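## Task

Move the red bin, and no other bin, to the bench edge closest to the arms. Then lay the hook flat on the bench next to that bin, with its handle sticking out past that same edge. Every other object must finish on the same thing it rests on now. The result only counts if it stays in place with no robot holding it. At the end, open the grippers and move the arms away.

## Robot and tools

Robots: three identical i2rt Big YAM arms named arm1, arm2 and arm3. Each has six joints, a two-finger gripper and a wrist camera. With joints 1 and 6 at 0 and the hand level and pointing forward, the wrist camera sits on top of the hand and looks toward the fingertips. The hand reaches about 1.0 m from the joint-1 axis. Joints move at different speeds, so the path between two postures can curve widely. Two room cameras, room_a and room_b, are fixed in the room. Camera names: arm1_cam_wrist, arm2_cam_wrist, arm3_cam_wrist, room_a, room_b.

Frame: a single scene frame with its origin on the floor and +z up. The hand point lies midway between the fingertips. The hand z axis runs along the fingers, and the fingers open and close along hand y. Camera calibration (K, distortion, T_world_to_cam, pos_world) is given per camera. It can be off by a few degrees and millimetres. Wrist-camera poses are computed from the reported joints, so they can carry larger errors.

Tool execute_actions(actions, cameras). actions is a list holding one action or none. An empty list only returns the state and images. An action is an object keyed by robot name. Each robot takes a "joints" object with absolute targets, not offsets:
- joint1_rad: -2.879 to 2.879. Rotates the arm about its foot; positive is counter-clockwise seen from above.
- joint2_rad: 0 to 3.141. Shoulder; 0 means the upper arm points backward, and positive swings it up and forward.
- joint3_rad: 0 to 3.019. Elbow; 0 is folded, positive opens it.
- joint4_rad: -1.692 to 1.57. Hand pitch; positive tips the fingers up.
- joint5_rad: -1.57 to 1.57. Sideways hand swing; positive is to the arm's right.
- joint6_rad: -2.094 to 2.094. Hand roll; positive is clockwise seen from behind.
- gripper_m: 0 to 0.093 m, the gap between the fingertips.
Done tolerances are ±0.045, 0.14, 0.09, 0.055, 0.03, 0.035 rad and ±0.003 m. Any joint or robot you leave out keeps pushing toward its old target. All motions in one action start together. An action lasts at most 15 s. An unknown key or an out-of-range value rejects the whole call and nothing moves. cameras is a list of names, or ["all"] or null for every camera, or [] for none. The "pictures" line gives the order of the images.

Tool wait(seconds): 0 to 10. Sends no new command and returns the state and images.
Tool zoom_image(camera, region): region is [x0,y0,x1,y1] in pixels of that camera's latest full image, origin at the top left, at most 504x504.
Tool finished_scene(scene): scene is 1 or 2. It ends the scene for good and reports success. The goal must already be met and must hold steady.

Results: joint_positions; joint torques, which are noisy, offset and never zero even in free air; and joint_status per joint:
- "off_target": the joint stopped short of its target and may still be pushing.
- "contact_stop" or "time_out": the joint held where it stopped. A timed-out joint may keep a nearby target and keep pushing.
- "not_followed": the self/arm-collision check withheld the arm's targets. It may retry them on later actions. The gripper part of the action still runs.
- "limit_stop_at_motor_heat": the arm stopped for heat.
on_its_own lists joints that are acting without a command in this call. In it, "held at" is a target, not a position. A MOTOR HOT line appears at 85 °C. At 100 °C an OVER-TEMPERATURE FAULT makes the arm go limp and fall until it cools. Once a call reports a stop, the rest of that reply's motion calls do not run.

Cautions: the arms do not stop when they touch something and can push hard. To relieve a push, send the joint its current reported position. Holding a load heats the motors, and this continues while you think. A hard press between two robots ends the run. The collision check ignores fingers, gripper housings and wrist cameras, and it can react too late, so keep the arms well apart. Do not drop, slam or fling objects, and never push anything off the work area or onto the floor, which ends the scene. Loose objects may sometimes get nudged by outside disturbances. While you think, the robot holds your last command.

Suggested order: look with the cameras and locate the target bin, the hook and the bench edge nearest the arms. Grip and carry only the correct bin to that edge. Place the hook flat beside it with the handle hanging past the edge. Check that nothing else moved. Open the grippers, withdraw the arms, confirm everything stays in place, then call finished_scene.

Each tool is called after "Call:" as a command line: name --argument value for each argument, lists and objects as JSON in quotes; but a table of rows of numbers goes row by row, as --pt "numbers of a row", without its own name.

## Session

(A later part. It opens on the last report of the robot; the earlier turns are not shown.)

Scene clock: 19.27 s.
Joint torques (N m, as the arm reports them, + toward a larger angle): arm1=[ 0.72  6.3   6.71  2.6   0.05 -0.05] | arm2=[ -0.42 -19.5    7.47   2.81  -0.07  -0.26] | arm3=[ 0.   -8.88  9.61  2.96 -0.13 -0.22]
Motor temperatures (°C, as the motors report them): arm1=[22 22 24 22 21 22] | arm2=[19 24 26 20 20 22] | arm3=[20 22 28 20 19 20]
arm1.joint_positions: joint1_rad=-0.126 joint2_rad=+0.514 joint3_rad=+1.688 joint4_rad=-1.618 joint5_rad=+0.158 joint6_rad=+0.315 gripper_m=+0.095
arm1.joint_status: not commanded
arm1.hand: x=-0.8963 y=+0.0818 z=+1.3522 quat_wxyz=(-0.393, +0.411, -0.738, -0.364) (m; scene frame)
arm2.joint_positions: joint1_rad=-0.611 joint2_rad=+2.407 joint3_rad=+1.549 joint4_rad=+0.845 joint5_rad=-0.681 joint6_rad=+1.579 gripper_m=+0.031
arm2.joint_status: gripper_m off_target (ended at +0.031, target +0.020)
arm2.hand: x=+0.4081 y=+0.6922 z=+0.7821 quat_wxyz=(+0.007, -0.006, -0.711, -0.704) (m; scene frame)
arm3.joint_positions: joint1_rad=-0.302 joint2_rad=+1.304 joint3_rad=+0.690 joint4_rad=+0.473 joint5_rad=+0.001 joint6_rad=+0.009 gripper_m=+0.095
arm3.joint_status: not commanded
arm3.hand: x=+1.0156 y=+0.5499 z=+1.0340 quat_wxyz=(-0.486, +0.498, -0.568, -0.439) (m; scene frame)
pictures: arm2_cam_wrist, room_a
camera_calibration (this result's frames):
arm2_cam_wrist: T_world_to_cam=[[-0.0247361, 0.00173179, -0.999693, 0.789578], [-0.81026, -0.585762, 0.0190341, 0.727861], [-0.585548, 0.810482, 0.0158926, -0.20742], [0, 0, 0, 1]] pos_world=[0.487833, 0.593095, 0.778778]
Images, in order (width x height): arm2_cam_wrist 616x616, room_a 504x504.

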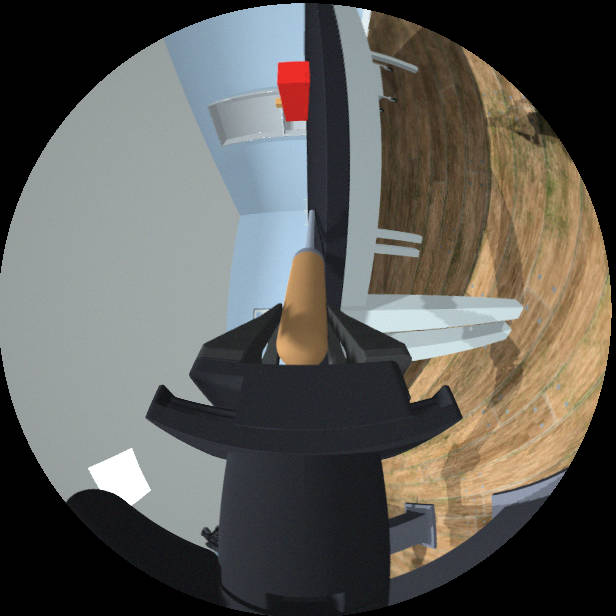

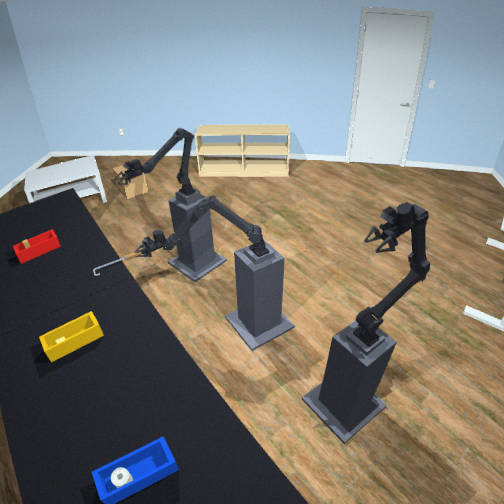

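Call:
execute_actions --actions '[{"arm2":{"joints":{"joint3_rad":1.85,"joint4_rad":0.72}}}]' --cameras '[]'

Call:
execute_actions --actions '[{"arm2":{"joints":{"joint2_rad":2.52}}}]' --cameras '["arm2_cam_wrist","room_a"]'

Scene clock: 20.67 s.
Joint torques (N m, as the arm reports them, + toward a larger angle): arm1=[ 0.13  5.38  6.51  2.57  0.07 -0.01] | arm2=[ -0.08 -21.83  14.39   3.07  -0.03  -0.28] | arm3=[ 0.13 -8.86  9.57  2.97 -0.12 -0.23]
Motor temperatures (°C, as the motors report them): arm1=[22 22 24 22 21 22] | arm2=[19 24 26 20 20 22] | arm3=[20 22 28 20 19 20]
arm1.joint_positions: joint1_rad=-0.126 joint2_rad=+0.514 joint3_rad=+1.688 joint4_rad=-1.618 joint5_rad=+0.158 joint6_rad=+0.315 gripper_m=+0.095
arm1.joint_status: not commanded
arm1.hand: x=-0.8963 y=+0.0818 z=+1.3522 quat_wxyz=(-0.393, +0.411, -0.738, -0.364) (m; scene frame)
arm2.joint_positions: joint1_rad=-0.611 joint2_rad=+2.415 joint3_rad=+1.788 joint4_rad=+0.699 joint5_rad=-0.681 joint6_rad=+1.579 gripper_m=+0.031
arm2.joint_status: all done
arm2.hand: x=+0.4463 y=+0.7394 z=+0.8621 quat_wxyz=(-0.012, +0.013, -0.687, -0.727) (m; scene frame)
arm3.joint_positions: joint1_rad=-0.302 joint2_rad=+1.304 joint3_rad=+0.690 joint4_rad=+0.473 joint5_rad=+0.001 joint6_rad=+0.009 gripper_m=+0.095
arm3.joint_status: not commanded
arm3.hand: x=+1.0156 y=+0.5499 z=+1.0340 quat_wxyz=(-0.486, +0.498, -0.568, -0.439) (m; scene frame)
pictures: none
No camera images: the call's "cameras" was empty. Leave "cameras" out to get every camera's image.

Scene clock: 21.57 s.
Joint torques (N m, as the arm reports them, + toward a larger angle): arm1=[ 0.85  5.41  6.26  2.84  0.05 -0.02] | arm2=[ -0.52 -21.36  13.21   2.3   -0.01  -0.25] | arm3=[ 0.09 -8.84  9.59  2.94 -0.12 -0.23]
Motor temperatures (°C, as the motors report them): arm1=[22 22 24 22 21 22] | arm2=[19 24 26 20 20 22] | arm3=[20 22 28 20 19 20]
arm1.joint_positions: joint1_rad=-0.126 joint2_rad=+0.514 joint3_rad=+1.688 joint4_rad=-1.618 joint5_rad=+0.158 joint6_rad=+0.315 gripper_m=+0.095
arm1.joint_status: not commanded
arm1.hand: x=-0.8963 y=+0.0818 z=+1.3522 quat_wxyz=(-0.393, +0.411, -0.738, -0.364) (m; scene frame)
arm2.joint_positions: joint1_rad=-0.611 joint2_rad=+2.525 joint3_rad=+1.794 joint4_rad=+0.715 joint5_rad=-0.682 joint6_rad=+1.579 gripper_m=+0.031
arm2.joint_status: all done
arm2.hand: x=+0.4433 y=+0.7361 z=+0.7761 quat_wxyz=(+0.007, -0.006, -0.711, -0.703) (m; scene frame)
arm3.joint_positions: joint1_rad=-0.302 joint2_rad=+1.304 joint3_rad=+0.690 joint4_rad=+0.473 joint5_rad=+0.001 joint6_rad=+0.009 gripper_m=+0.095
arm3.joint_status: not commanded
arm3.hand: x=+1.0156 y=+0.5499 z=+1.0340 quat_wxyz=(-0.486, +0.498, -0.568, -0.439) (m; scene frame)
pictures: arm2_cam_wrist, room_a
camera_calibration (this result's frames):
arm2_cam_wrist: T_world_to_cam=[[-0.024946, 0.000529687, -0.999689, 0.785392], [-0.809579, -0.586673, 0.0198912, 0.78199], [-0.58648, 0.809823, 0.015064, -0.220689], [0, 0, 0, 1]] pos_world=[0.523245, 0.637076, 0.772917]
Images, in order (width x height): arm2_cam_wrist 616x616, room_a 504x504.

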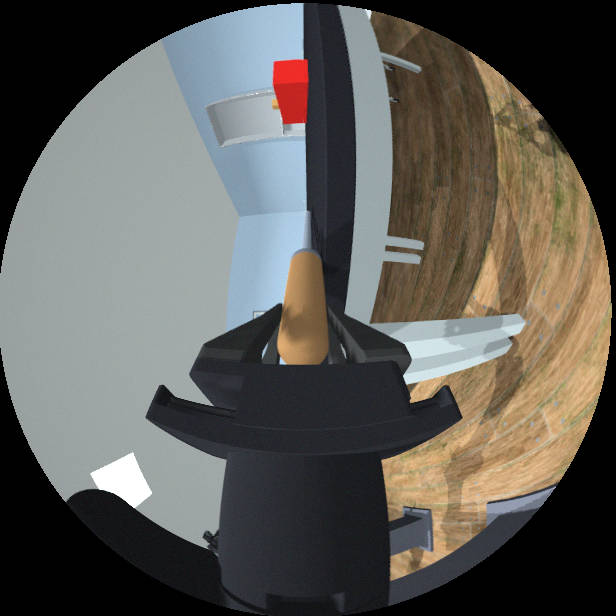

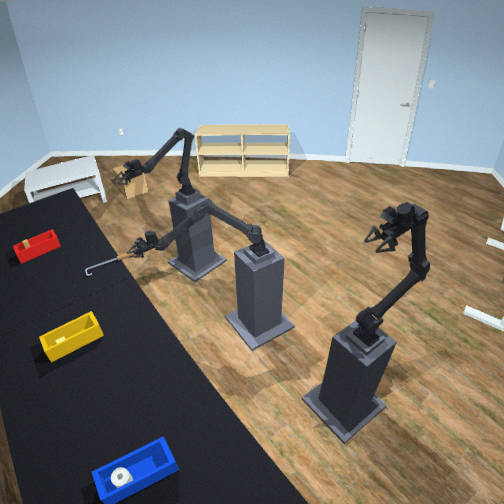

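Call:
execute_actions --actions '[{"arm2":{"joints":{"gripper_m":0.093}}}]' --cameras '[]'

Call:
execute_actions --actions '[{"arm2":{"joints":{"joint5_rad":0.0}}}]' --cameras '["arm2_cam_wrist","room_a"]'

Scene clock: 22.47 s.
Joint torques (N m, as the arm reports them, + toward a larger angle): arm1=[ 1.04  5.92  6.54  2.56  0.11 -0.01] | arm2=[ -0.31 -21.1   12.7    2.29   0.    -0.25] | arm3=[ 0.21 -8.9   9.58  2.97 -0.13 -0.23]
Motor temperatures (°C, as the motors report them): arm1=[22 22 24 22 21 22] | arm2=[19 24 27 20 20 22] | arm3=[20 22 28 20 19 20]
arm1.joint_positions: joint1_rad=-0.126 joint2_rad=+0.514 joint3_rad=+1.688 joint4_rad=-1.618 joint5_rad=+0.158 joint6_rad=+0.315 gripper_m=+0.095
arm1.joint_status: not commanded
arm1.hand: x=-0.8963 y=+0.0818 z=+1.3522 quat_wxyz=(-0.393, +0.411, -0.738, -0.364) (m; scene frame)
arm2.joint_positions: joint1_rad=-0.611 joint2_rad=+2.525 joint3_rad=+1.801 joint4_rad=+0.715 joint5_rad=-0.682 joint6_rad=+1.579 gripper_m=+0.093
arm2.joint_status: all done
arm2.hand: x=+0.4444 y=+0.7374 z=+0.7793 quat_wxyz=(+0.006, -0.004, -0.709, -0.705) (m; scene frame)
arm3.joint_positions: joint1_rad=-0.302 joint2_rad=+1.304 joint3_rad=+0.690 joint4_rad=+0.473 joint5_rad=+0.001 joint6_rad=+0.009 gripper_m=+0.095
arm3.joint_status: not commanded
arm3.hand: x=+1.0156 y=+0.5499 z=+1.0340 quat_wxyz=(-0.486, +0.498, -0.568, -0.439) (m; scene frame)
pictures: none
No camera images: the call's "cameras" was empty. Leave "cameras" out to get every camera's image.

Scene clock: 23.73 s.
Joint torques (N m, as the arm reports them, + toward a larger angle): arm1=[ 1.77  5.55  6.26  2.74  0.04 -0.08] | arm2=[ -0.4  -21.35  12.82   2.46   0.1   -0.25] | arm3=[ 0.21 -8.91  9.58  2.93 -0.12 -0.22]
Motor temperatures (°C, as the motors report them): arm1=[22 22 24 22 21 22] | arm2=[19 24 27 20 20 22] | arm3=[20 22 28 20 19 20]
arm1.joint_positions: joint1_rad=-0.126 joint2_rad=+0.514 joint3_rad=+1.688 joint4_rad=-1.618 joint5_rad=+0.158 joint6_rad=+0.315 gripper_m=+0.095
arm1.joint_status: not commanded
arm1.hand: x=-0.8963 y=+0.0818 z=+1.3522 quat_wxyz=(-0.393, +0.411, -0.738, -0.364) (m; scene frame)
arm2.joint_positions: joint1_rad=-0.611 joint2_rad=+2.525 joint3_rad=+1.801 joint4_rad=+0.715 joint5_rad=-0.004 joint6_rad=+1.579 gripper_m=+0.093
arm2.joint_status: all done
arm2.hand: x=+0.5523 y=+0.6996 z=+0.7788 quat_wxyz=(-0.230, -0.239, -0.669, -0.665) (m; scene frame)
arm3.joint_positions: joint1_rad=-0.302 joint2_rad=+1.304 joint3_rad=+0.690 joint4_rad=+0.473 joint5_rad=+0.001 joint6_rad=+0.009 gripper_m=+0.095
arm3.joint_status: not commanded
arm3.hand: x=+1.0156 y=+0.5499 z=+1.0340 quat_wxyz=(-0.486, +0.498, -0.568, -0.439) (m; scene frame)
pictures: arm2_cam_wrist, room_a
camera_calibration (this result's frames):
arm2_cam_wrist: T_world_to_cam=[[-0.0104354, 0.0120367, -0.999873, 0.77493], [-0.998648, 0.0507892, 0.011034, 0.514035], [0.0509155, 0.998637, 0.0114904, -0.608608], [0, 0, 0, 1]] pos_world=[0.552414, 0.572344, 0.776153]
Images, in order (width x height): arm2_cam_wrist 616x616, room_a 504x504.

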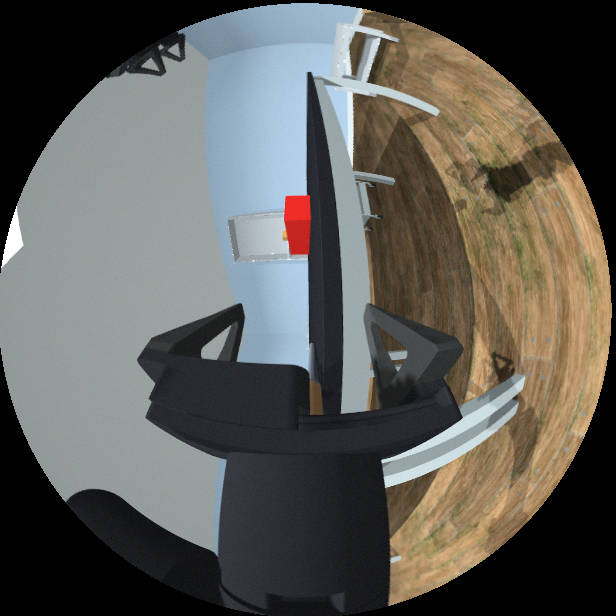

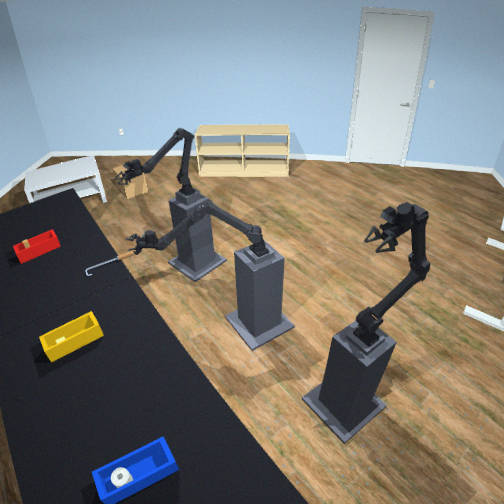

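Call:
execute_actions --actions '[{"arm2":{"joints":{"joint2_rad":2.2,"joint3_rad":1.6}}}]' --cameras '[]'

Call:
execute_actions --actions '[{"arm2":{"joints":{"joint1_rad":0.6,"joint2_rad":1.2,"joint3_rad":0.9,"joint4_rad":0.2}},"arm3":{"joints":{"joint1_rad":0.0,"joint5_rad":0.8,"gripper_m":0.08}}}]' --cameras '["arm3_cam_wrist","room_a"]'

Scene clock: 25.23 s.
Joint torques (N m, as the arm reports them, + toward a larger angle): arm1=[0.47 5.63 6.29 2.57 0.05 0.02] | arm2=[ -0.11 -16.38   8.19   2.26   0.08  -0.26] | arm3=[ 0.19 -8.86  9.58  2.96 -0.12 -0.23]
Motor temperatures (°C, as the motors report them): arm1=[22 22 24 22 21 22] | arm2=[19 24 27 20 20 22] | arm3=[20 22 28 20 19 20]
arm1.joint_positions: joint1_rad=-0.126 joint2_rad=+0.514 joint3_rad=+1.688 joint4_rad=-1.618 joint5_rad=+0.158 joint6_rad=+0.315 gripper_m=+0.095
arm1.joint_status: not commanded
arm1.hand: x=-0.8963 y=+0.0818 z=+1.3522 quat_wxyz=(-0.393, +0.411, -0.738, -0.364) (m; scene frame)
arm2.joint_positions: joint1_rad=-0.611 joint2_rad=+2.168 joint3_rad=+1.611 joint4_rad=+0.717 joint5_rad=-0.004 joint6_rad=+1.579 gripper_m=+0.093
arm2.joint_status: all done
arm2.hand: x=+0.5248 y=+0.6652 z=+0.9820 quat_wxyz=(-0.249, -0.218, -0.611, -0.719) (m; scene frame)
arm3.joint_positions: joint1_rad=-0.302 joint2_rad=+1.304 joint3_rad=+0.690 joint4_rad=+0.473 joint5_rad=+0.001 joint6_rad=+0.009 gripper_m=+0.095
arm3.joint_status: not commanded
arm3.hand: x=+1.0156 y=+0.5499 z=+1.0340 quat_wxyz=(-0.486, +0.498, -0.568, -0.439) (m; scene frame)
pictures: none
No camera images: the call's "cameras" was empty. Leave "cameras" out to get every camera's image.

Scene clock: 26.90 s.
Joint torques (N m, as the arm reports them, + toward a larger angle): arm1=[ 0.84  5.51  6.14  2.64  0.03 -0.05] | arm2=[-0.74 -6.3   9.17  1.81  0.06 -0.24] | arm3=[-0.65 -8.54  9.37  2.77  0.2  -0.21]
Motor temperatures (°C, as the motors report them): arm1=[22 22 24 22 21 22] | arm2=[19 24 27 20 20 22] | arm3=[20 22 28 20 19 20]
arm1.joint_positions: joint1_rad=-0.126 joint2_rad=+0.514 joint3_rad=+1.688 joint4_rad=-1.618 joint5_rad=+0.158 joint6_rad=+0.315 gripper_m=+0.095
arm1.joint_status: not commanded
arm1.hand: x=-0.8963 y=+0.0818 z=+1.3522 quat_wxyz=(-0.393, +0.411, -0.738, -0.364) (m; scene frame)
arm2.joint_positions: joint1_rad=+0.604 joint2_rad=+1.193 joint3_rad=+0.912 joint4_rad=+0.208 joint5_rad=-0.003 joint6_rad=+1.579 gripper_m=+0.093
arm2.joint_status: all done
arm2.hand: x=-0.2988 y=+0.4774 z=+1.1247 quat_wxyz=(+0.184, +0.191, -0.706, -0.656) (m; scene frame)
arm3.joint_positions: joint1_rad=+0.007 joint2_rad=+1.304 joint3_rad=+0.690 joint4_rad=+0.473 joint5_rad=+0.797 joint6_rad=+0.009 gripper_m=+0.080
arm3.joint_status: all done
arm3.hand: x=+0.9790 y=+0.5168 z=+1.0415 quat_wxyz=(-0.607, +0.372, -0.642, -0.283) (m; scene frame)
pictures: arm3_cam_wrist, room_a
camera_calibration (this result's frames):
arm3_cam_wrist: T_world_to_cam=[[0.825523, -0.55538, 0.100325, -0.622844], [-0.303525, -0.586774, -0.750712, 1.38565], [0.475798, 0.589279, -0.652967, 0.0333794], [0, 0, 0, 1]] pos_world=[0.91887, 0.447479, 1.12451]
Images, in order (width x height): arm3_cam_wrist 616x616, room_a 504x504.

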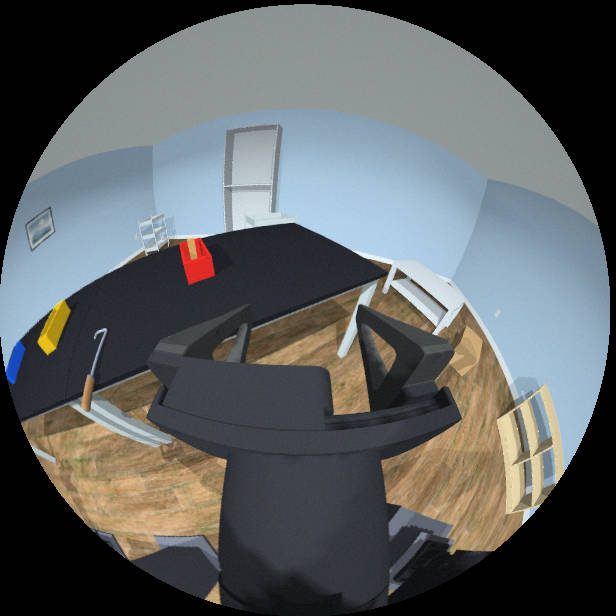

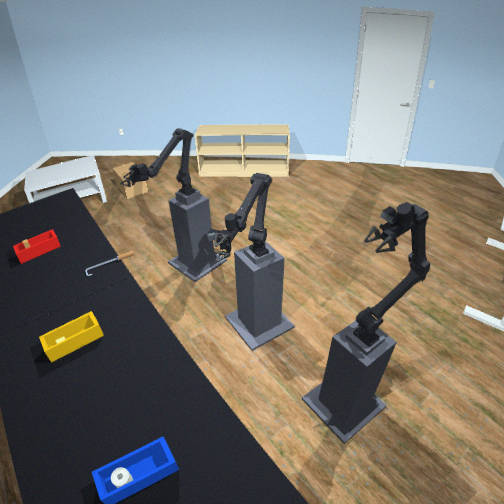

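Call:
execute_actions --actions '[{"arm3":{"joints":{"joint1_rad":0.548,"joint2_rad":2.48,"joint3_rad":2.03,"joint4_rad":0.60,"joint5_rad":0.785,"joint6_rad":0}}}]' --cameras '["arm3_cam_wrist","room_a"]'

Scene clock: 28.97 s.
Joint torques (N m, as the arm reports them, + toward a larger angle): arm1=[ 1.23  5.81  6.35  2.68  0.1  -0.08] | arm2=[-0.39 -6.41  9.12  1.78  0.07 -0.25] | arm3=[  0.47 -25.36  12.21   2.4    0.02  -0.22]
Motor temperatures (°C, as the motors report them): arm1=[22 22 24 22 21 22] | arm2=[19 24 27 20 20 22] | arm3=[20 22 29 20 19 20]
arm1.joint_positions: joint1_rad=-0.126 joint2_rad=+0.514 joint3_rad=+1.688 joint4_rad=-1.618 joint5_rad=+0.158 joint6_rad=+0.315 gripper_m=+0.095
arm1.joint_status: not commanded
arm1.hand: x=-0.8963 y=+0.0818 z=+1.3522 quat_wxyz=(-0.393, +0.411, -0.738, -0.364) (m; scene frame)
arm2.joint_positions: joint1_rad=+0.604 joint2_rad=+1.193 joint3_rad=+0.912 joint4_rad=+0.208 joint5_rad=-0.003 joint6_rad=+1.579 gripper_m=+0.093
arm2.joint_status: not commanded
arm2.hand: x=-0.2988 y=+0.4774 z=+1.1247 quat_wxyz=(+0.184, +0.191, -0.706, -0.656) (m; scene frame)
arm3.joint_positions: joint1_rad=+0.546 joint2_rad=+2.481 joint3_rad=+1.989 joint4_rad=+0.579 joint5_rad=+0.783 joint6_rad=+0.009 gripper_m=+0.080
arm3.joint_status: all done
arm3.hand: x=+0.4447 y=+0.7570 z=+0.9227 quat_wxyz=(-0.509, +0.453, -0.515, -0.520) (m; scene frame)
pictures: arm3_cam_wrist, room_a
camera_calibration (this result's frames):
arm3_cam_wrist: T_world_to_cam=[[0.997148, -0.0434968, -0.061673, -0.350762], [-0.075317, -0.521768, -0.849756, 1.21597], [0.00478275, 0.851978, -0.523556, -0.0402658], [0, 0, 0, 1]] pos_world=[0.441537, 0.653502, 0.990563]
Images, in order (width x height): arm3_cam_wrist 616x616, room_a 504x504.

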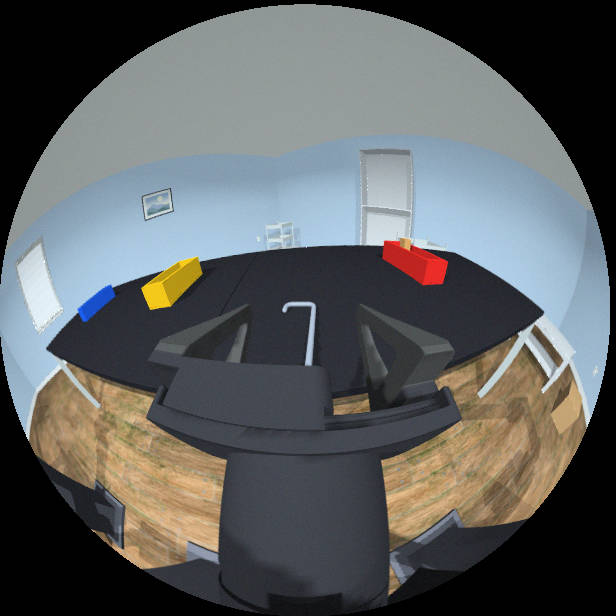

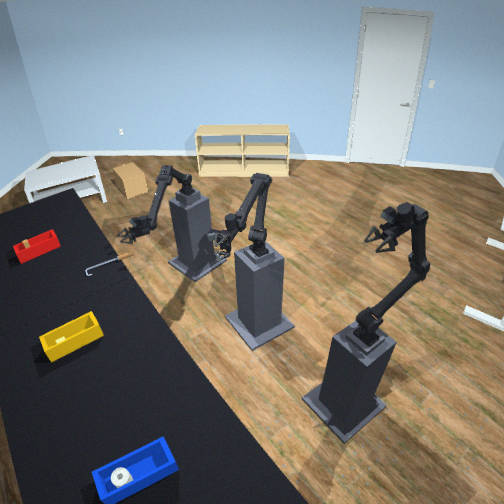

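Call:
execute_actions --actions '[{"arm3":{"joints":{"joint2_rad":2.60,"joint4_rad":0.62}}}]' --cameras '["arm3_cam_wrist"]'

Scene clock: 30.17 s.
Joint torques (N m, as the arm reports them, + toward a larger angle): arm1=[ 1.17  5.56  6.25  2.78  0.09 -0.09] | arm2=[-0.59 -6.2   9.15  1.85  0.07 -0.26] | arm3=[  0.39 -25.44  10.88   2.34   0.08  -0.22]
Motor temperatures (°C, as the motors report them): arm1=[22 22 24 22 21 22] | arm2=[19 24 27 20 20 22] | arm3=[20 23 29 20 19 20]
arm1.joint_positions: joint1_rad=-0.126 joint2_rad=+0.514 joint3_rad=+1.688 joint4_rad=-1.618 joint5_rad=+0.158 joint6_rad=+0.315 gripper_m=+0.095
arm1.joint_status: not commanded
arm1.hand: x=-0.8963 y=+0.0818 z=+1.3522 quat_wxyz=(-0.393, +0.411, -0.738, -0.364) (m; scene frame)
arm2.joint_positions: joint1_rad=+0.604 joint2_rad=+1.193 joint3_rad=+0.912 joint4_rad=+0.208 joint5_rad=-0.003 joint6_rad=+1.579 gripper_m=+0.093
arm2.joint_status: not commanded
arm2.hand: x=-0.2988 y=+0.4774 z=+1.1247 quat_wxyz=(+0.184, +0.191, -0.706, -0.656) (m; scene frame)
arm3.joint_positions: joint1_rad=+0.546 joint2_rad=+2.606 joint3_rad=+2.002 joint4_rad=+0.601 joint5_rad=+0.783 joint6_rad=+0.009 gripper_m=+0.080
arm3.joint_status: all done
arm3.hand: x=+0.4455 y=+0.7554 z=+0.8246 quat_wxyz=(-0.509, +0.485, -0.516, -0.489) (m; scene frame)
pictures: arm3_cam_wrist
camera_calibration (this result's frames):
arm3_cam_wrist: T_world_to_cam=[[0.99898, -0.0451359, 0.00163897, -0.409519], [-0.0247697, -0.577844, -0.815771, 1.12362], [0.0377676, 0.814898, -0.578372, -0.0318042], [0, 0, 0, 1]] pos_world=[0.438134, 0.656711, 0.898896]
Images, in order (width x height): arm3_cam_wrist 616x616.

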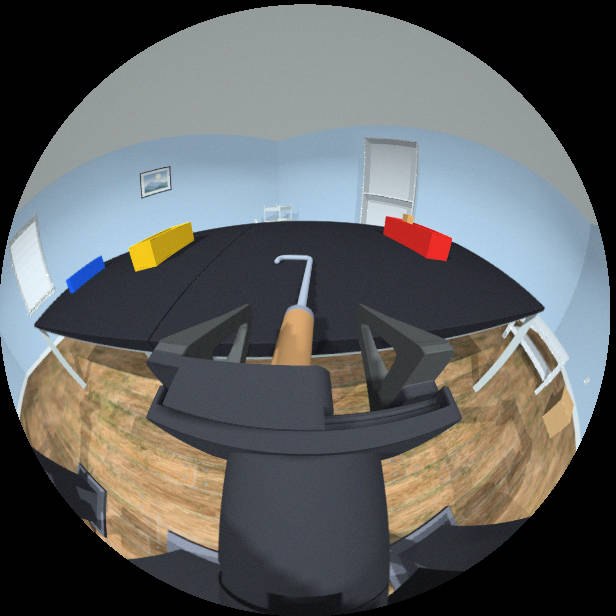

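Call:
zoom_image --camera "arm3_cam_wrist" --region '[230, 240, 380, 390]'

Region (230, 240, 380, 390) of arm3_cam_wrist's 616x616 image, scaled by 3.360, with more detail than that image has.

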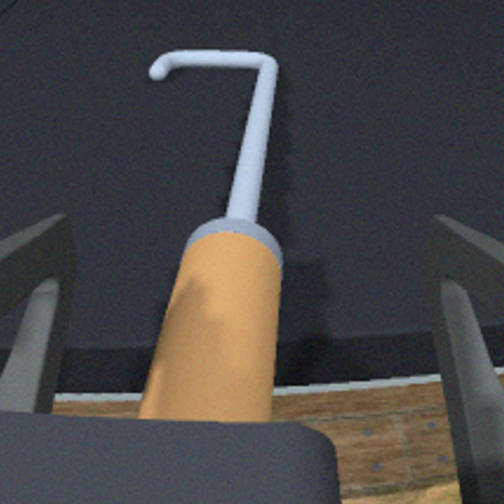

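Call:
execute_actions --actions '[{"arm3":{"joints":{"joint1_rad":0.58,"joint5_rad":0.89,"joint3_rad":2.105,"joint4_rad":0.635,"joint2_rad":2.64}}}]' --cameras '["arm3_cam_wrist"]'

Scene clock: 31.37 s.
Joint torques (N m, as the arm reports them, + toward a larger angle): arm1=[ 0.92  5.62  6.3   2.58  0.08 -0.02] | arm2=[-0.51 -6.13  9.1   1.8   0.07 -0.26] | arm3=[ -0.25 -24.32  11.96   2.55   0.07  -0.22]
Motor temperatures (°C, as the motors report them): arm1=[22 22 24 22 21 22] | arm2=[19 23 27 20 20 22] | arm3=[20 23 29 20 19 20]
arm1.joint_positions: joint1_rad=-0.126 joint2_rad=+0.514 joint3_rad=+1.688 joint4_rad=-1.618 joint5_rad=+0.158 joint6_rad=+0.315 gripper_m=+0.095
arm1.joint_status: not commanded
arm1.hand: x=-0.8963 y=+0.0818 z=+1.3522 quat_wxyz=(-0.393, +0.411, -0.738, -0.364) (m; scene frame)
arm2.joint_positions: joint1_rad=+0.604 joint2_rad=+1.193 joint3_rad=+0.912 joint4_rad=+0.208 joint5_rad=-0.003 joint6_rad=+1.579 gripper_m=+0.093
arm2.joint_status: not commanded
arm2.hand: x=-0.2988 y=+0.4774 z=+1.1247 quat_wxyz=(+0.184, +0.191, -0.706, -0.656) (m; scene frame)
arm3.joint_positions: joint1_rad=+0.582 joint2_rad=+2.619 joint3_rad=+2.064 joint4_rad=+0.611 joint5_rad=+0.887 joint6_rad=+0.009 gripper_m=+0.080
arm3.joint_status: all done
arm3.hand: x=+0.4286 y=+0.7439 z=+0.8469 quat_wxyz=(-0.524, +0.446, -0.533, -0.492) (m; scene frame)
pictures: arm3_cam_wrist
camera_calibration (this result's frames):
arm3_cam_wrist: T_world_to_cam=[[0.992719, -0.112159, -0.0439242, -0.302077], [-0.0979575, -0.539528, -0.83625, 1.15494], [0.0700943, 0.834464, -0.546586, -0.064207], [0, 0, 0, 1]] pos_world=[0.417513, 0.642819, 0.917454]
Images, in order (width x height): arm3_cam_wrist 616x616.

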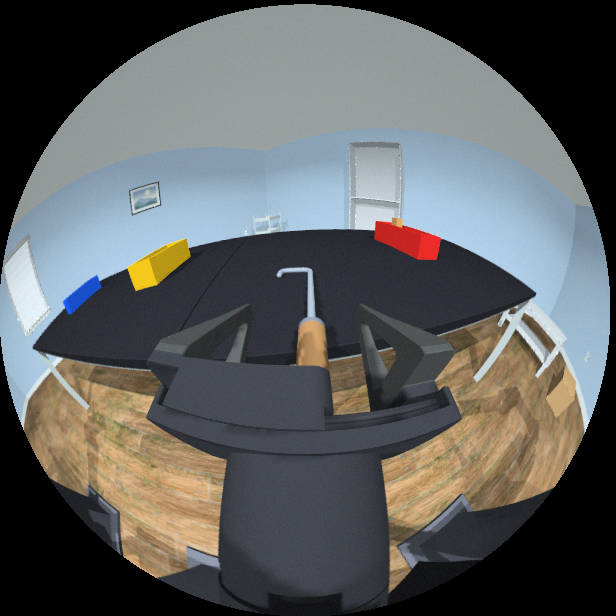

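Call:
execute_actions --actions '[{"arm3":{"joints":{"joint2_rad":2.695}}}]' --cameras '["arm3_cam_wrist"]'

Scene clock: 32.50 s.
Joint torques (N m, as the arm reports them, + toward a larger angle): arm1=[0.13 6.4  6.5  2.61 0.11 0.02] | arm2=[-0.44 -6.34  9.16  1.8   0.07 -0.26] | arm3=[ -0.09 -25.23  11.13   2.45   0.1   -0.21]
Motor temperatures (°C, as the motors report them): arm1=[22 22 24 22 21 22] | arm2=[19 23 27 20 20 22] | arm3=[20 23 29 20 19 20]
arm1.joint_positions: joint1_rad=-0.126 joint2_rad=+0.514 joint3_rad=+1.688 joint4_rad=-1.618 joint5_rad=+0.158 joint6_rad=+0.315 gripper_m=+0.095
arm1.joint_status: not commanded
arm1.hand: x=-0.8963 y=+0.0818 z=+1.3522 quat_wxyz=(-0.393, +0.411, -0.738, -0.364) (m; scene frame)
arm2.joint_positions: joint1_rad=+0.604 joint2_rad=+1.193 joint3_rad=+0.912 joint4_rad=+0.208 joint5_rad=-0.003 joint6_rad=+1.579 gripper_m=+0.093
arm2.joint_status: not commanded
arm2.hand: x=-0.2988 y=+0.4774 z=+1.1247 quat_wxyz=(+0.184, +0.191, -0.706, -0.656) (m; scene frame)
arm3.joint_positions: joint1_rad=+0.582 joint2_rad=+2.687 joint3_rad=+2.070 joint4_rad=+0.613 joint5_rad=+0.887 joint6_rad=+0.009 gripper_m=+0.080
arm3.joint_status: all done
arm3.hand: x=+0.4318 y=+0.7403 z=+0.7910 quat_wxyz=(-0.525, +0.468, -0.532, -0.471) (m; scene frame)
pictures: arm3_cam_wrist
camera_calibration (this result's frames):
arm3_cam_wrist: T_world_to_cam=[[0.993614, -0.112808, 0.00254897, -0.344721], [-0.0632311, -0.575365, -0.815449, 1.10163], [0.0934557, 0.81008, -0.578824, -0.0585367], [0, 0, 0, 1]] pos_world=[0.417647, 0.64237, 0.865316]
Images, in order (width x height): arm3_cam_wrist 616x616.

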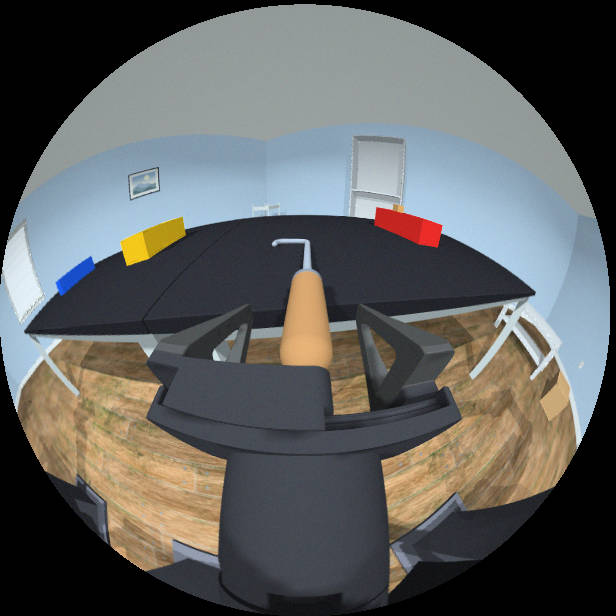

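Call:
execute_actions --actions '[{"arm3":{"joints":{"gripper_m":0.015}}}]' --cameras '[]'

Call:
execute_actions --actions '[{"arm3":{"joints":{"joint2_rad":2.60,"joint4_rad":0.60,"joint6_rad":-0.7}}}]' --cameras '["arm3_cam_wrist","room_b"]'

Scene clock: 33.30 s.
Joint torques (N m, as the arm reports them, + toward a larger angle): arm1=[ 1.1   5.63  6.44  2.65  0.09 -0.08] | arm2=[-0.32 -6.2   9.16  1.8   0.08 -0.25] | arm3=[ -0.15 -25.2   11.28   2.5    0.01  -0.21]
Motor temperatures (°C, as the motors report them): arm1=[22 22 24 22 21 22] | arm2=[19 23 27 20 20 22] | arm3=[20 23 29 20 19 20]
arm1.joint_positions: joint1_rad=-0.126 joint2_rad=+0.514 joint3_rad=+1.688 joint4_rad=-1.618 joint5_rad=+0.158 joint6_rad=+0.315 gripper_m=+0.095
arm1.joint_status: not commanded
arm1.hand: x=-0.8963 y=+0.0818 z=+1.3522 quat_wxyz=(-0.393, +0.411, -0.738, -0.364) (m; scene frame)
arm2.joint_positions: joint1_rad=+0.604 joint2_rad=+1.193 joint3_rad=+0.912 joint4_rad=+0.208 joint5_rad=-0.003 joint6_rad=+1.579 gripper_m=+0.093
arm2.joint_status: not commanded
arm2.hand: x=-0.2988 y=+0.4774 z=+1.1247 quat_wxyz=(+0.184, +0.191, -0.706, -0.656) (m; scene frame)
arm3.joint_positions: joint1_rad=+0.582 joint2_rad=+2.687 joint3_rad=+2.070 joint4_rad=+0.613 joint5_rad=+0.889 joint6_rad=+0.008 gripper_m=+0.031
arm3.joint_status: gripper_m off_target (ended at +0.031, target +0.015)
arm3.hand: x=+0.4321 y=+0.7403 z=+0.7910 quat_wxyz=(-0.526, +0.467, -0.533, -0.470) (m; scene frame)
pictures: none
No camera images: the call's "cameras" was empty. Leave "cameras" out to get every camera's image.

Scene clock: 34.97 s.
Joint torques (N m, as the arm reports them, + toward a larger angle): arm1=[ 1.28  5.51  6.34  2.73  0.11 -0.02] | arm2=[-0.66 -6.06  9.13  1.79  0.06 -0.25] | arm3=[ -0.16 -28.38  11.53   1.52  -0.02  -0.28]
Motor temperatures (°C, as the motors report them): arm1=[22 22 24 22 21 22] | arm2=[19 23 27 20 20 22] | arm3=[20 23 30 20 19 20]
arm1.joint_positions: joint1_rad=-0.126 joint2_rad=+0.514 joint3_rad=+1.688 joint4_rad=-1.618 joint5_rad=+0.158 joint6_rad=+0.315 gripper_m=+0.095
arm1.joint_status: not commanded
arm1.hand: x=-0.8963 y=+0.0818 z=+1.3522 quat_wxyz=(-0.393, +0.411, -0.738, -0.364) (m; scene frame)
arm2.joint_positions: joint1_rad=+0.604 joint2_rad=+1.193 joint3_rad=+0.912 joint4_rad=+0.208 joint5_rad=-0.003 joint6_rad=+1.579 gripper_m=+0.093
arm2.joint_status: not commanded
arm2.hand: x=-0.2988 y=+0.4774 z=+1.1247 quat_wxyz=(+0.184, +0.191, -0.706, -0.656) (m; scene frame)
arm3.joint_positions: joint1_rad=+0.582 joint2_rad=+2.633 joint3_rad=+2.070 joint4_rad=+0.605 joint5_rad=+0.889 joint6_rad=-0.680 gripper_m=+0.031
arm3.joint_status: all done
arm3.hand: x=+0.4288 y=+0.7440 z=+0.8360 quat_wxyz=(-0.658, +0.605, -0.350, -0.281) (m; scene frame)
pictures: arm3_cam_wrist, room_b
camera_calibration (this result's frames):
arm3_cam_wrist: T_world_to_cam=[[0.785642, -0.104715, 0.609755, -0.765898], [0.429882, -0.616397, -0.659739, 0.829203], [0.444936, 0.780442, -0.439252, -0.280506], [0, 0, 0, 1]] pos_world=[0.370069, 0.649836, 0.890856]
Images, in order (width x height): arm3_cam_wrist 616x616, room_b 504x504.

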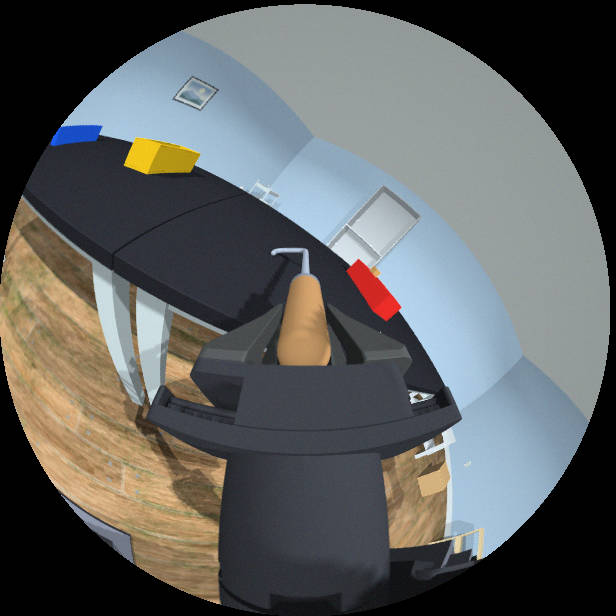

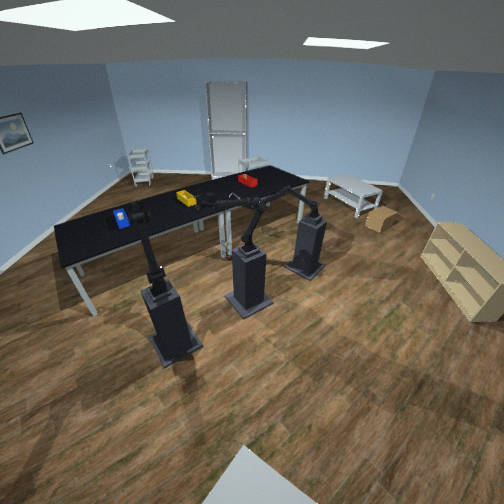

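Call:
execute_actions --actions '[{"arm3":{"joints":{"joint2_rad":2.57,"joint6_rad":-1.58}}}]' --cameras '["arm3_cam_wrist"]'

Call:
execute_actions --actions '[{"arm3":{"joints":{"joint2_rad":2.30,"joint4_rad":0.36}}}]' --cameras '["arm3_cam_wrist","room_a"]'

Scene clock: 36.87 s.
Joint torques (N m, as the arm reports them, + toward a larger angle): arm1=[ 0.45  6.33  6.04  2.55  0.11 -0.07] | arm2=[-0.6  -6.19  9.12  1.77  0.07 -0.26] | arm3=[  0.07 -29.21  11.59   1.75  -0.03  -0.24]
Motor temperatures (°C, as the motors report them): arm1=[22 22 24 22 21 22] | arm2=[19 23 27 20 20 22] | arm3=[20 24 30 20 19 20]
arm1.joint_positions: joint1_rad=-0.126 joint2_rad=+0.514 joint3_rad=+1.688 joint4_rad=-1.618 joint5_rad=+0.158 joint6_rad=+0.315 gripper_m=+0.095
arm1.joint_status: not commanded
arm1.hand: x=-0.8963 y=+0.0818 z=+1.3522 quat_wxyz=(-0.393, +0.411, -0.738, -0.364) (m; scene frame)
arm2.joint_positions: joint1_rad=+0.604 joint2_rad=+1.193 joint3_rad=+0.912 joint4_rad=+0.208 joint5_rad=-0.003 joint6_rad=+1.579 gripper_m=+0.093
arm2.joint_status: not commanded
arm2.hand: x=-0.2988 y=+0.4774 z=+1.1247 quat_wxyz=(+0.184, +0.191, -0.706, -0.656) (m; scene frame)
arm3.joint_positions: joint1_rad=+0.582 joint2_rad=+2.616 joint3_rad=+2.070 joint4_rad=+0.598 joint5_rad=+0.889 joint6_rad=-1.560 gripper_m=+0.031
arm3.joint_status: all done
arm3.hand: x=+0.4280 y=+0.7449 z=+0.8501 quat_wxyz=(-0.718, +0.693, -0.062, +0.024) (m; scene frame)
pictures: arm3_cam_wrist
camera_calibration (this result's frames):
arm3_cam_wrist: T_world_to_cam=[[0.0394039, -0.0299141, 0.998775, -0.840819], [0.741261, -0.669405, -0.0492935, 0.226652], [0.670059, 0.742296, -0.00420302, -0.712424], [0, 0, 0, 1]] pos_world=[0.34249, 0.655398, 0.847967]
Images, in order (width x height): arm3_cam_wrist 616x616.

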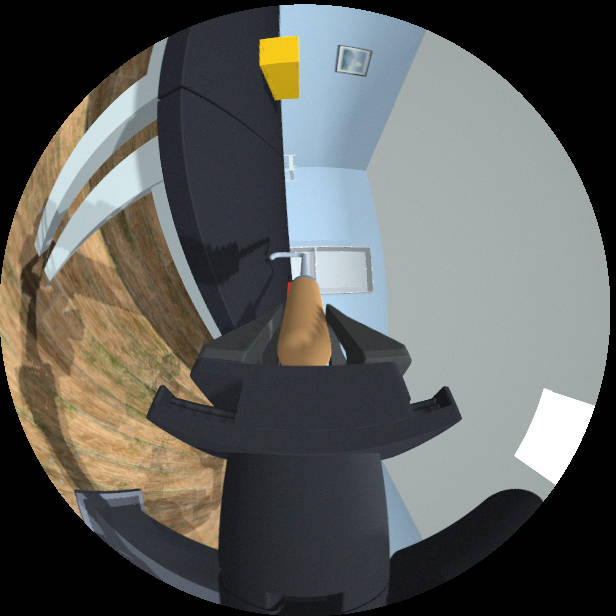

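Scene clock: 38.67 s.
Joint torques (N m, as the arm reports them, + toward a larger angle): arm1=[ 0.64  5.8   6.1   2.5   0.08 -0.02] | arm2=[-0.62 -6.09  9.16  1.78  0.07 -0.26] | arm3=[ -0.17 -27.89  12.7    1.93  -0.13  -0.23]
Motor temperatures (°C, as the motors report them): arm1=[22 22 24 22 21 22] | arm2=[19 23 26 20 20 22] | arm3=[20 24 30 20 19 20]
arm1.joint_positions: joint1_rad=-0.126 joint2_rad=+0.514 joint3_rad=+1.688 joint4_rad=-1.618 joint5_rad=+0.158 joint6_rad=+0.315 gripper_m=+0.095
arm1.joint_status: not commanded
arm1.hand: x=-0.8963 y=+0.0818 z=+1.3522 quat_wxyz=(-0.393, +0.411, -0.738, -0.364) (m; scene frame)
arm2.joint_positions: joint1_rad=+0.604 joint2_rad=+1.193 joint3_rad=+0.912 joint4_rad=+0.208 joint5_rad=-0.003 joint6_rad=+1.579 gripper_m=+0.093
arm2.joint_status: not commanded
arm2.hand: x=-0.2988 y=+0.4774 z=+1.1247 quat_wxyz=(+0.184, +0.191, -0.706, -0.656) (m; scene frame)
arm3.joint_positions: joint1_rad=+0.582 joint2_rad=+2.339 joint3_rad=+2.068 joint4_rad=+0.354 joint5_rad=+0.891 joint6_rad=-1.562 gripper_m=+0.031
arm3.joint_status: all done
arm3.hand: x=+0.4352 y=+0.7389 z=+1.0459 quat_wxyz=(-0.725, +0.685, -0.070, +0.017) (m; scene frame)
pictures: arm3_cam_wrist, room_a
camera_calibration (this result's frames):
arm3_cam_wrist: T_world_to_cam=[[0.0593205, -0.0519114, 0.996888, -1.02732], [0.738319, -0.66983, -0.0788145, 0.259462], [0.671837, 0.740697, -0.00140743, -0.714538], [0, 0, 0, 1]] pos_world=[0.349428, 0.649722, 1.04356]
Images, in order (width x height): arm3_cam_wrist 616x616, room_a 504x504.

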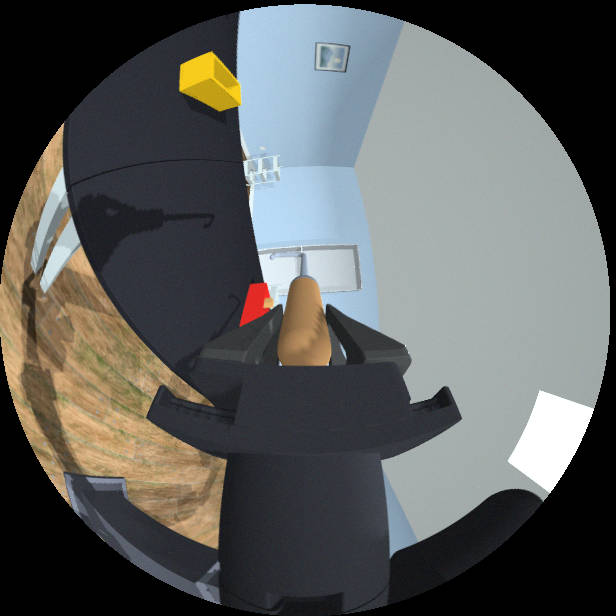

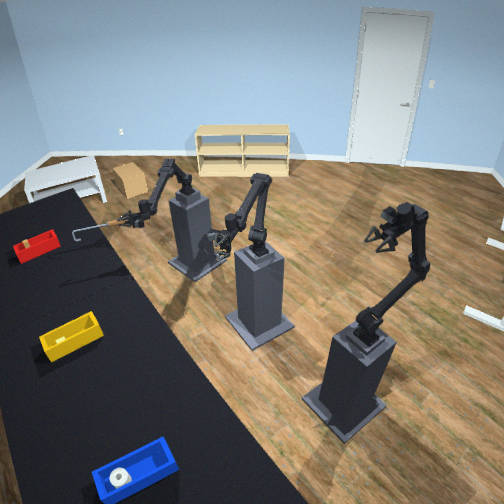

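Call:
execute_actions --actions '[{"arm3":{"joints":{"joint1_rad":-0.175,"joint5_rad":-0.154,"joint4_rad":0.70,"joint2_rad":2.28,"joint3_rad":1.85}}}]' --cameras '["arm3_cam_wrist","room_a"]'

Scene clock: 42.30 s.
Joint torques (N m, as the arm reports them, + toward a larger angle): arm1=[ 0.48  5.9   6.26  2.58  0.09 -0.07] | arm2=[-0.59 -6.17  9.15  1.84  0.08 -0.25] | arm3=[  0.25 -27.92  11.03   4.43  -0.12  -0.24]
Motor temperatures (°C, as the motors report them): arm1=[22 22 24 22 21 22] | arm2=[19 23 26 20 20 22] | arm3=[20 25 30 20 19 20]
arm1.joint_positions: joint1_rad=-0.126 joint2_rad=+0.514 joint3_rad=+1.688 joint4_rad=-1.618 joint5_rad=+0.158 joint6_rad=+0.315 gripper_m=+0.095
arm1.joint_status: not commanded
arm1.hand: x=-0.8963 y=+0.0818 z=+1.3522 quat_wxyz=(-0.393, +0.411, -0.738, -0.364) (m; scene frame)
arm2.joint_positions: joint1_rad=+0.604 joint2_rad=+1.193 joint3_rad=+0.912 joint4_rad=+0.208 joint5_rad=-0.003 joint6_rad=+1.579 gripper_m=+0.093
arm2.joint_status: not commanded
arm2.hand: x=-0.2988 y=+0.4774 z=+1.1247 quat_wxyz=(+0.184, +0.191, -0.706, -0.656) (m; scene frame)
arm3.joint_positions: joint1_rad=-0.180 joint2_rad=+2.332 joint3_rad=+1.826 joint4_rad=+0.633 joint5_rad=-0.152 joint6_rad=-1.560 gripper_m=+0.031
arm3.joint_status: joint4_rad time_out (moved +0.280 of +0.346); the others done
arm3.on_its_own: joint4_rad reads +0.633 and still pushes toward +0.700 since a time_out
arm3.hand: x=+0.9212 y=+0.9185 z=+0.9777 quat_wxyz=(-0.748, +0.659, +0.053, -0.058) (m; scene frame)
pictures: arm3_cam_wrist, room_a
camera_calibration (this result's frames):
arm3_cam_wrist: T_world_to_cam=[[0.00252526, -0.119269, 0.992859, -0.860739], [0.897752, -0.437081, -0.0547884, -0.36858], [0.440494, 0.891479, 0.10597, -1.20452], [0, 0, 0, 1]] pos_world=[0.863652, 0.810048, 0.962041]
Images, in order (width x height): arm3_cam_wrist 616x616, room_a 504x504.

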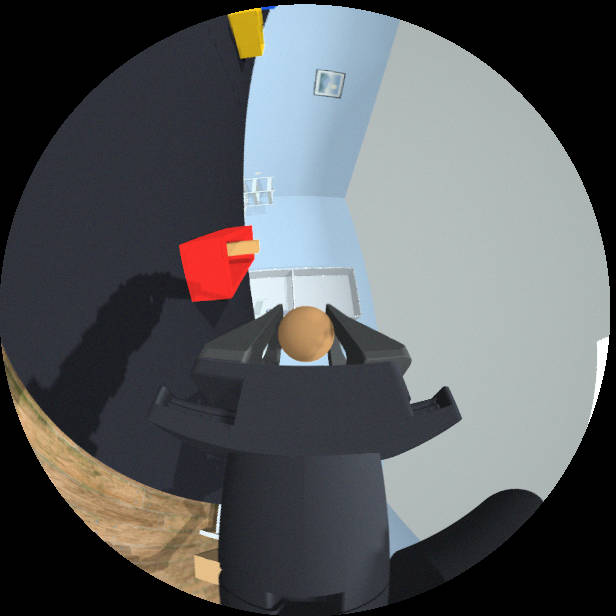

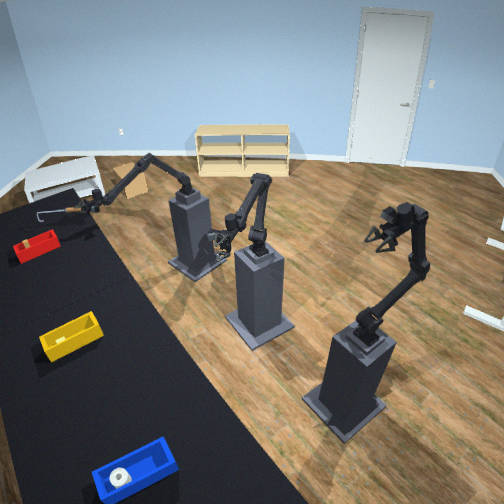

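Call:
execute_actions --actions '[{"arm3":{"joints":{"joint1_rad":-0.22,"joint5_rad":-0.633,"joint4_rad":0.47,"joint2_rad":2.22}}}]' --cameras '["arm3_cam_wrist","room_a","room_b"]'

Scene clock: 44.10 s.
Joint torques (N m, as the arm reports them, + toward a larger angle): arm1=[ 1.03  6.82  6.44  2.66  0.17 -0.02] | arm2=[-0.56 -6.09  9.19  1.81  0.06 -0.26] | arm3=[  0.17 -27.14  11.51   2.19  -0.13  -0.25]
Motor temperatures (°C, as the motors report them): arm1=[22 22 24 22 21 22] | arm2=[19 23 26 20 20 22] | arm3=[20 25 30 20 19 20]
arm1.joint_positions: joint1_rad=-0.126 joint2_rad=+0.514 joint3_rad=+1.688 joint4_rad=-1.618 joint5_rad=+0.158 joint6_rad=+0.315 gripper_m=+0.095
arm1.joint_status: not commanded
arm1.hand: x=-0.8963 y=+0.0818 z=+1.3522 quat_wxyz=(-0.393, +0.411, -0.738, -0.364) (m; scene frame)
arm2.joint_positions: joint1_rad=+0.604 joint2_rad=+1.193 joint3_rad=+0.912 joint4_rad=+0.208 joint5_rad=-0.003 joint6_rad=+1.579 gripper_m=+0.093
arm2.joint_status: not commanded
arm2.hand: x=-0.2988 y=+0.4774 z=+1.1247 quat_wxyz=(+0.184, +0.191, -0.706, -0.656) (m; scene frame)
arm3.joint_positions: joint1_rad=-0.221 joint2_rad=+2.265 joint3_rad=+1.822 joint4_rad=+0.457 joint5_rad=-0.632 joint6_rad=-1.559 gripper_m=+0.031
arm3.joint_status: all done
arm3.hand: x=+0.8813 y=+0.8873 z=+0.9924 quat_wxyz=(-0.679, +0.672, +0.204, -0.212) (m; scene frame)
pictures: arm3_cam_wrist, room_a, room_b
camera_calibration (this result's frames):
arm3_cam_wrist: T_world_to_cam=[[-0.000270726, -0.00874016, 0.999962, -0.981595], [0.999876, -0.0157481, 0.000133057, -0.863952], [0.0157463, 0.999838, 0.00874334, -0.786044], [0, 0, 0, 1]] pos_world=[0.875956, 0.763731, 0.988545]
Images, in order (width x height): arm3_cam_wrist 616x616, room_a 504x504, room_b 504x504.

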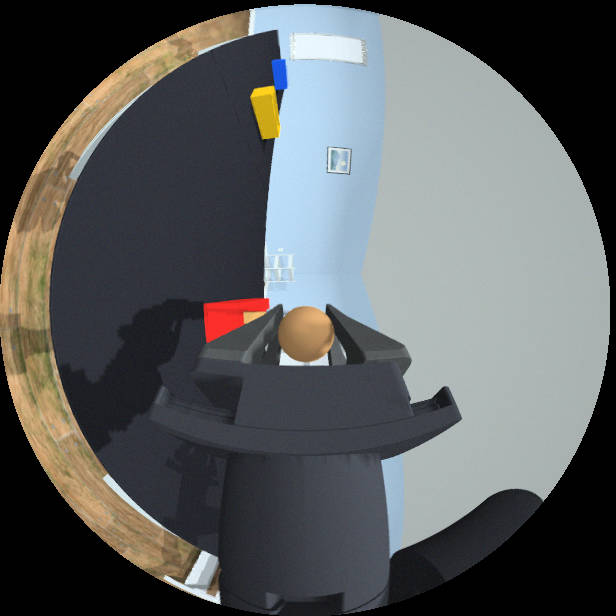

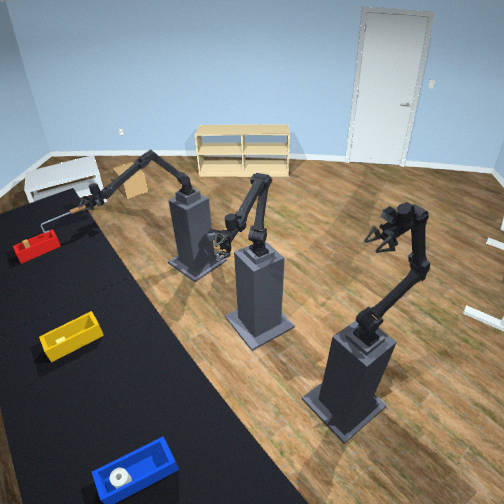

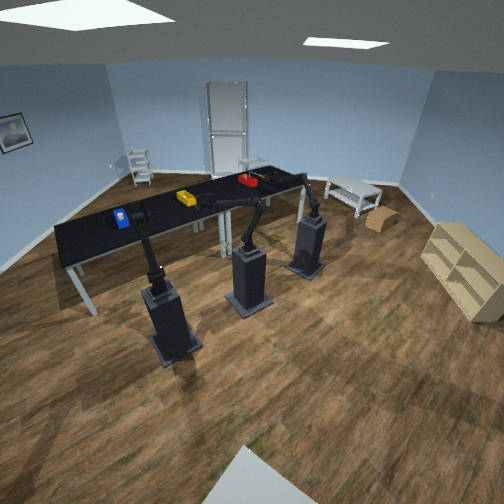

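Call:
zoom_image --camera "room_a" --region '[0, 170, 130, 280]'

Call:
zoom_image --camera "room_b" --region '[220, 150, 320, 210]'

Call:
zoom_image --camera "arm3_cam_wrist" --region '[190, 270, 370, 390]'

Region (0, 170, 130, 280) of room_a's 504x504 image, scaled by 3.877, with more detail than that image has; it fills the top 426 rows of this view, and the rest is white.

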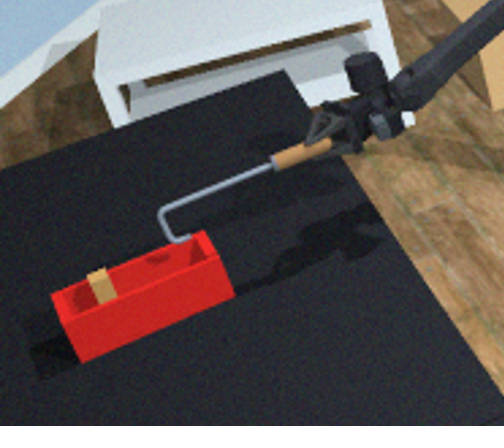

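Region (220, 150, 320, 210) of room_b's 504x504 image, scaled by 5.040, with more detail than that image has; it fills the top 302 rows of this view, and the rest is white.

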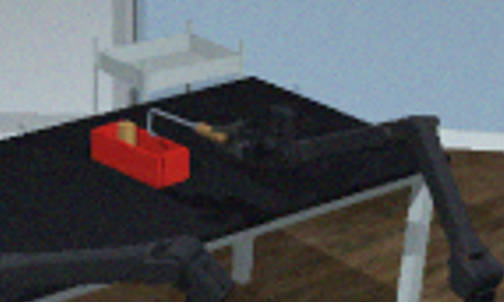

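Region (190, 270, 370, 390) of arm3_cam_wrist's 616x616 image, scaled by 2.800, with more detail than that image has.

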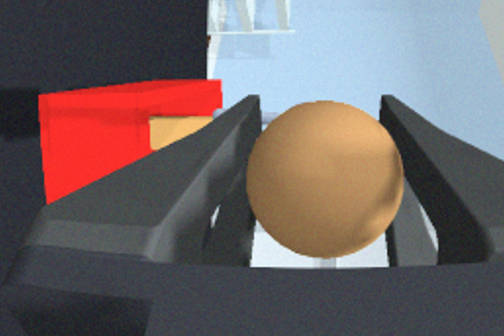

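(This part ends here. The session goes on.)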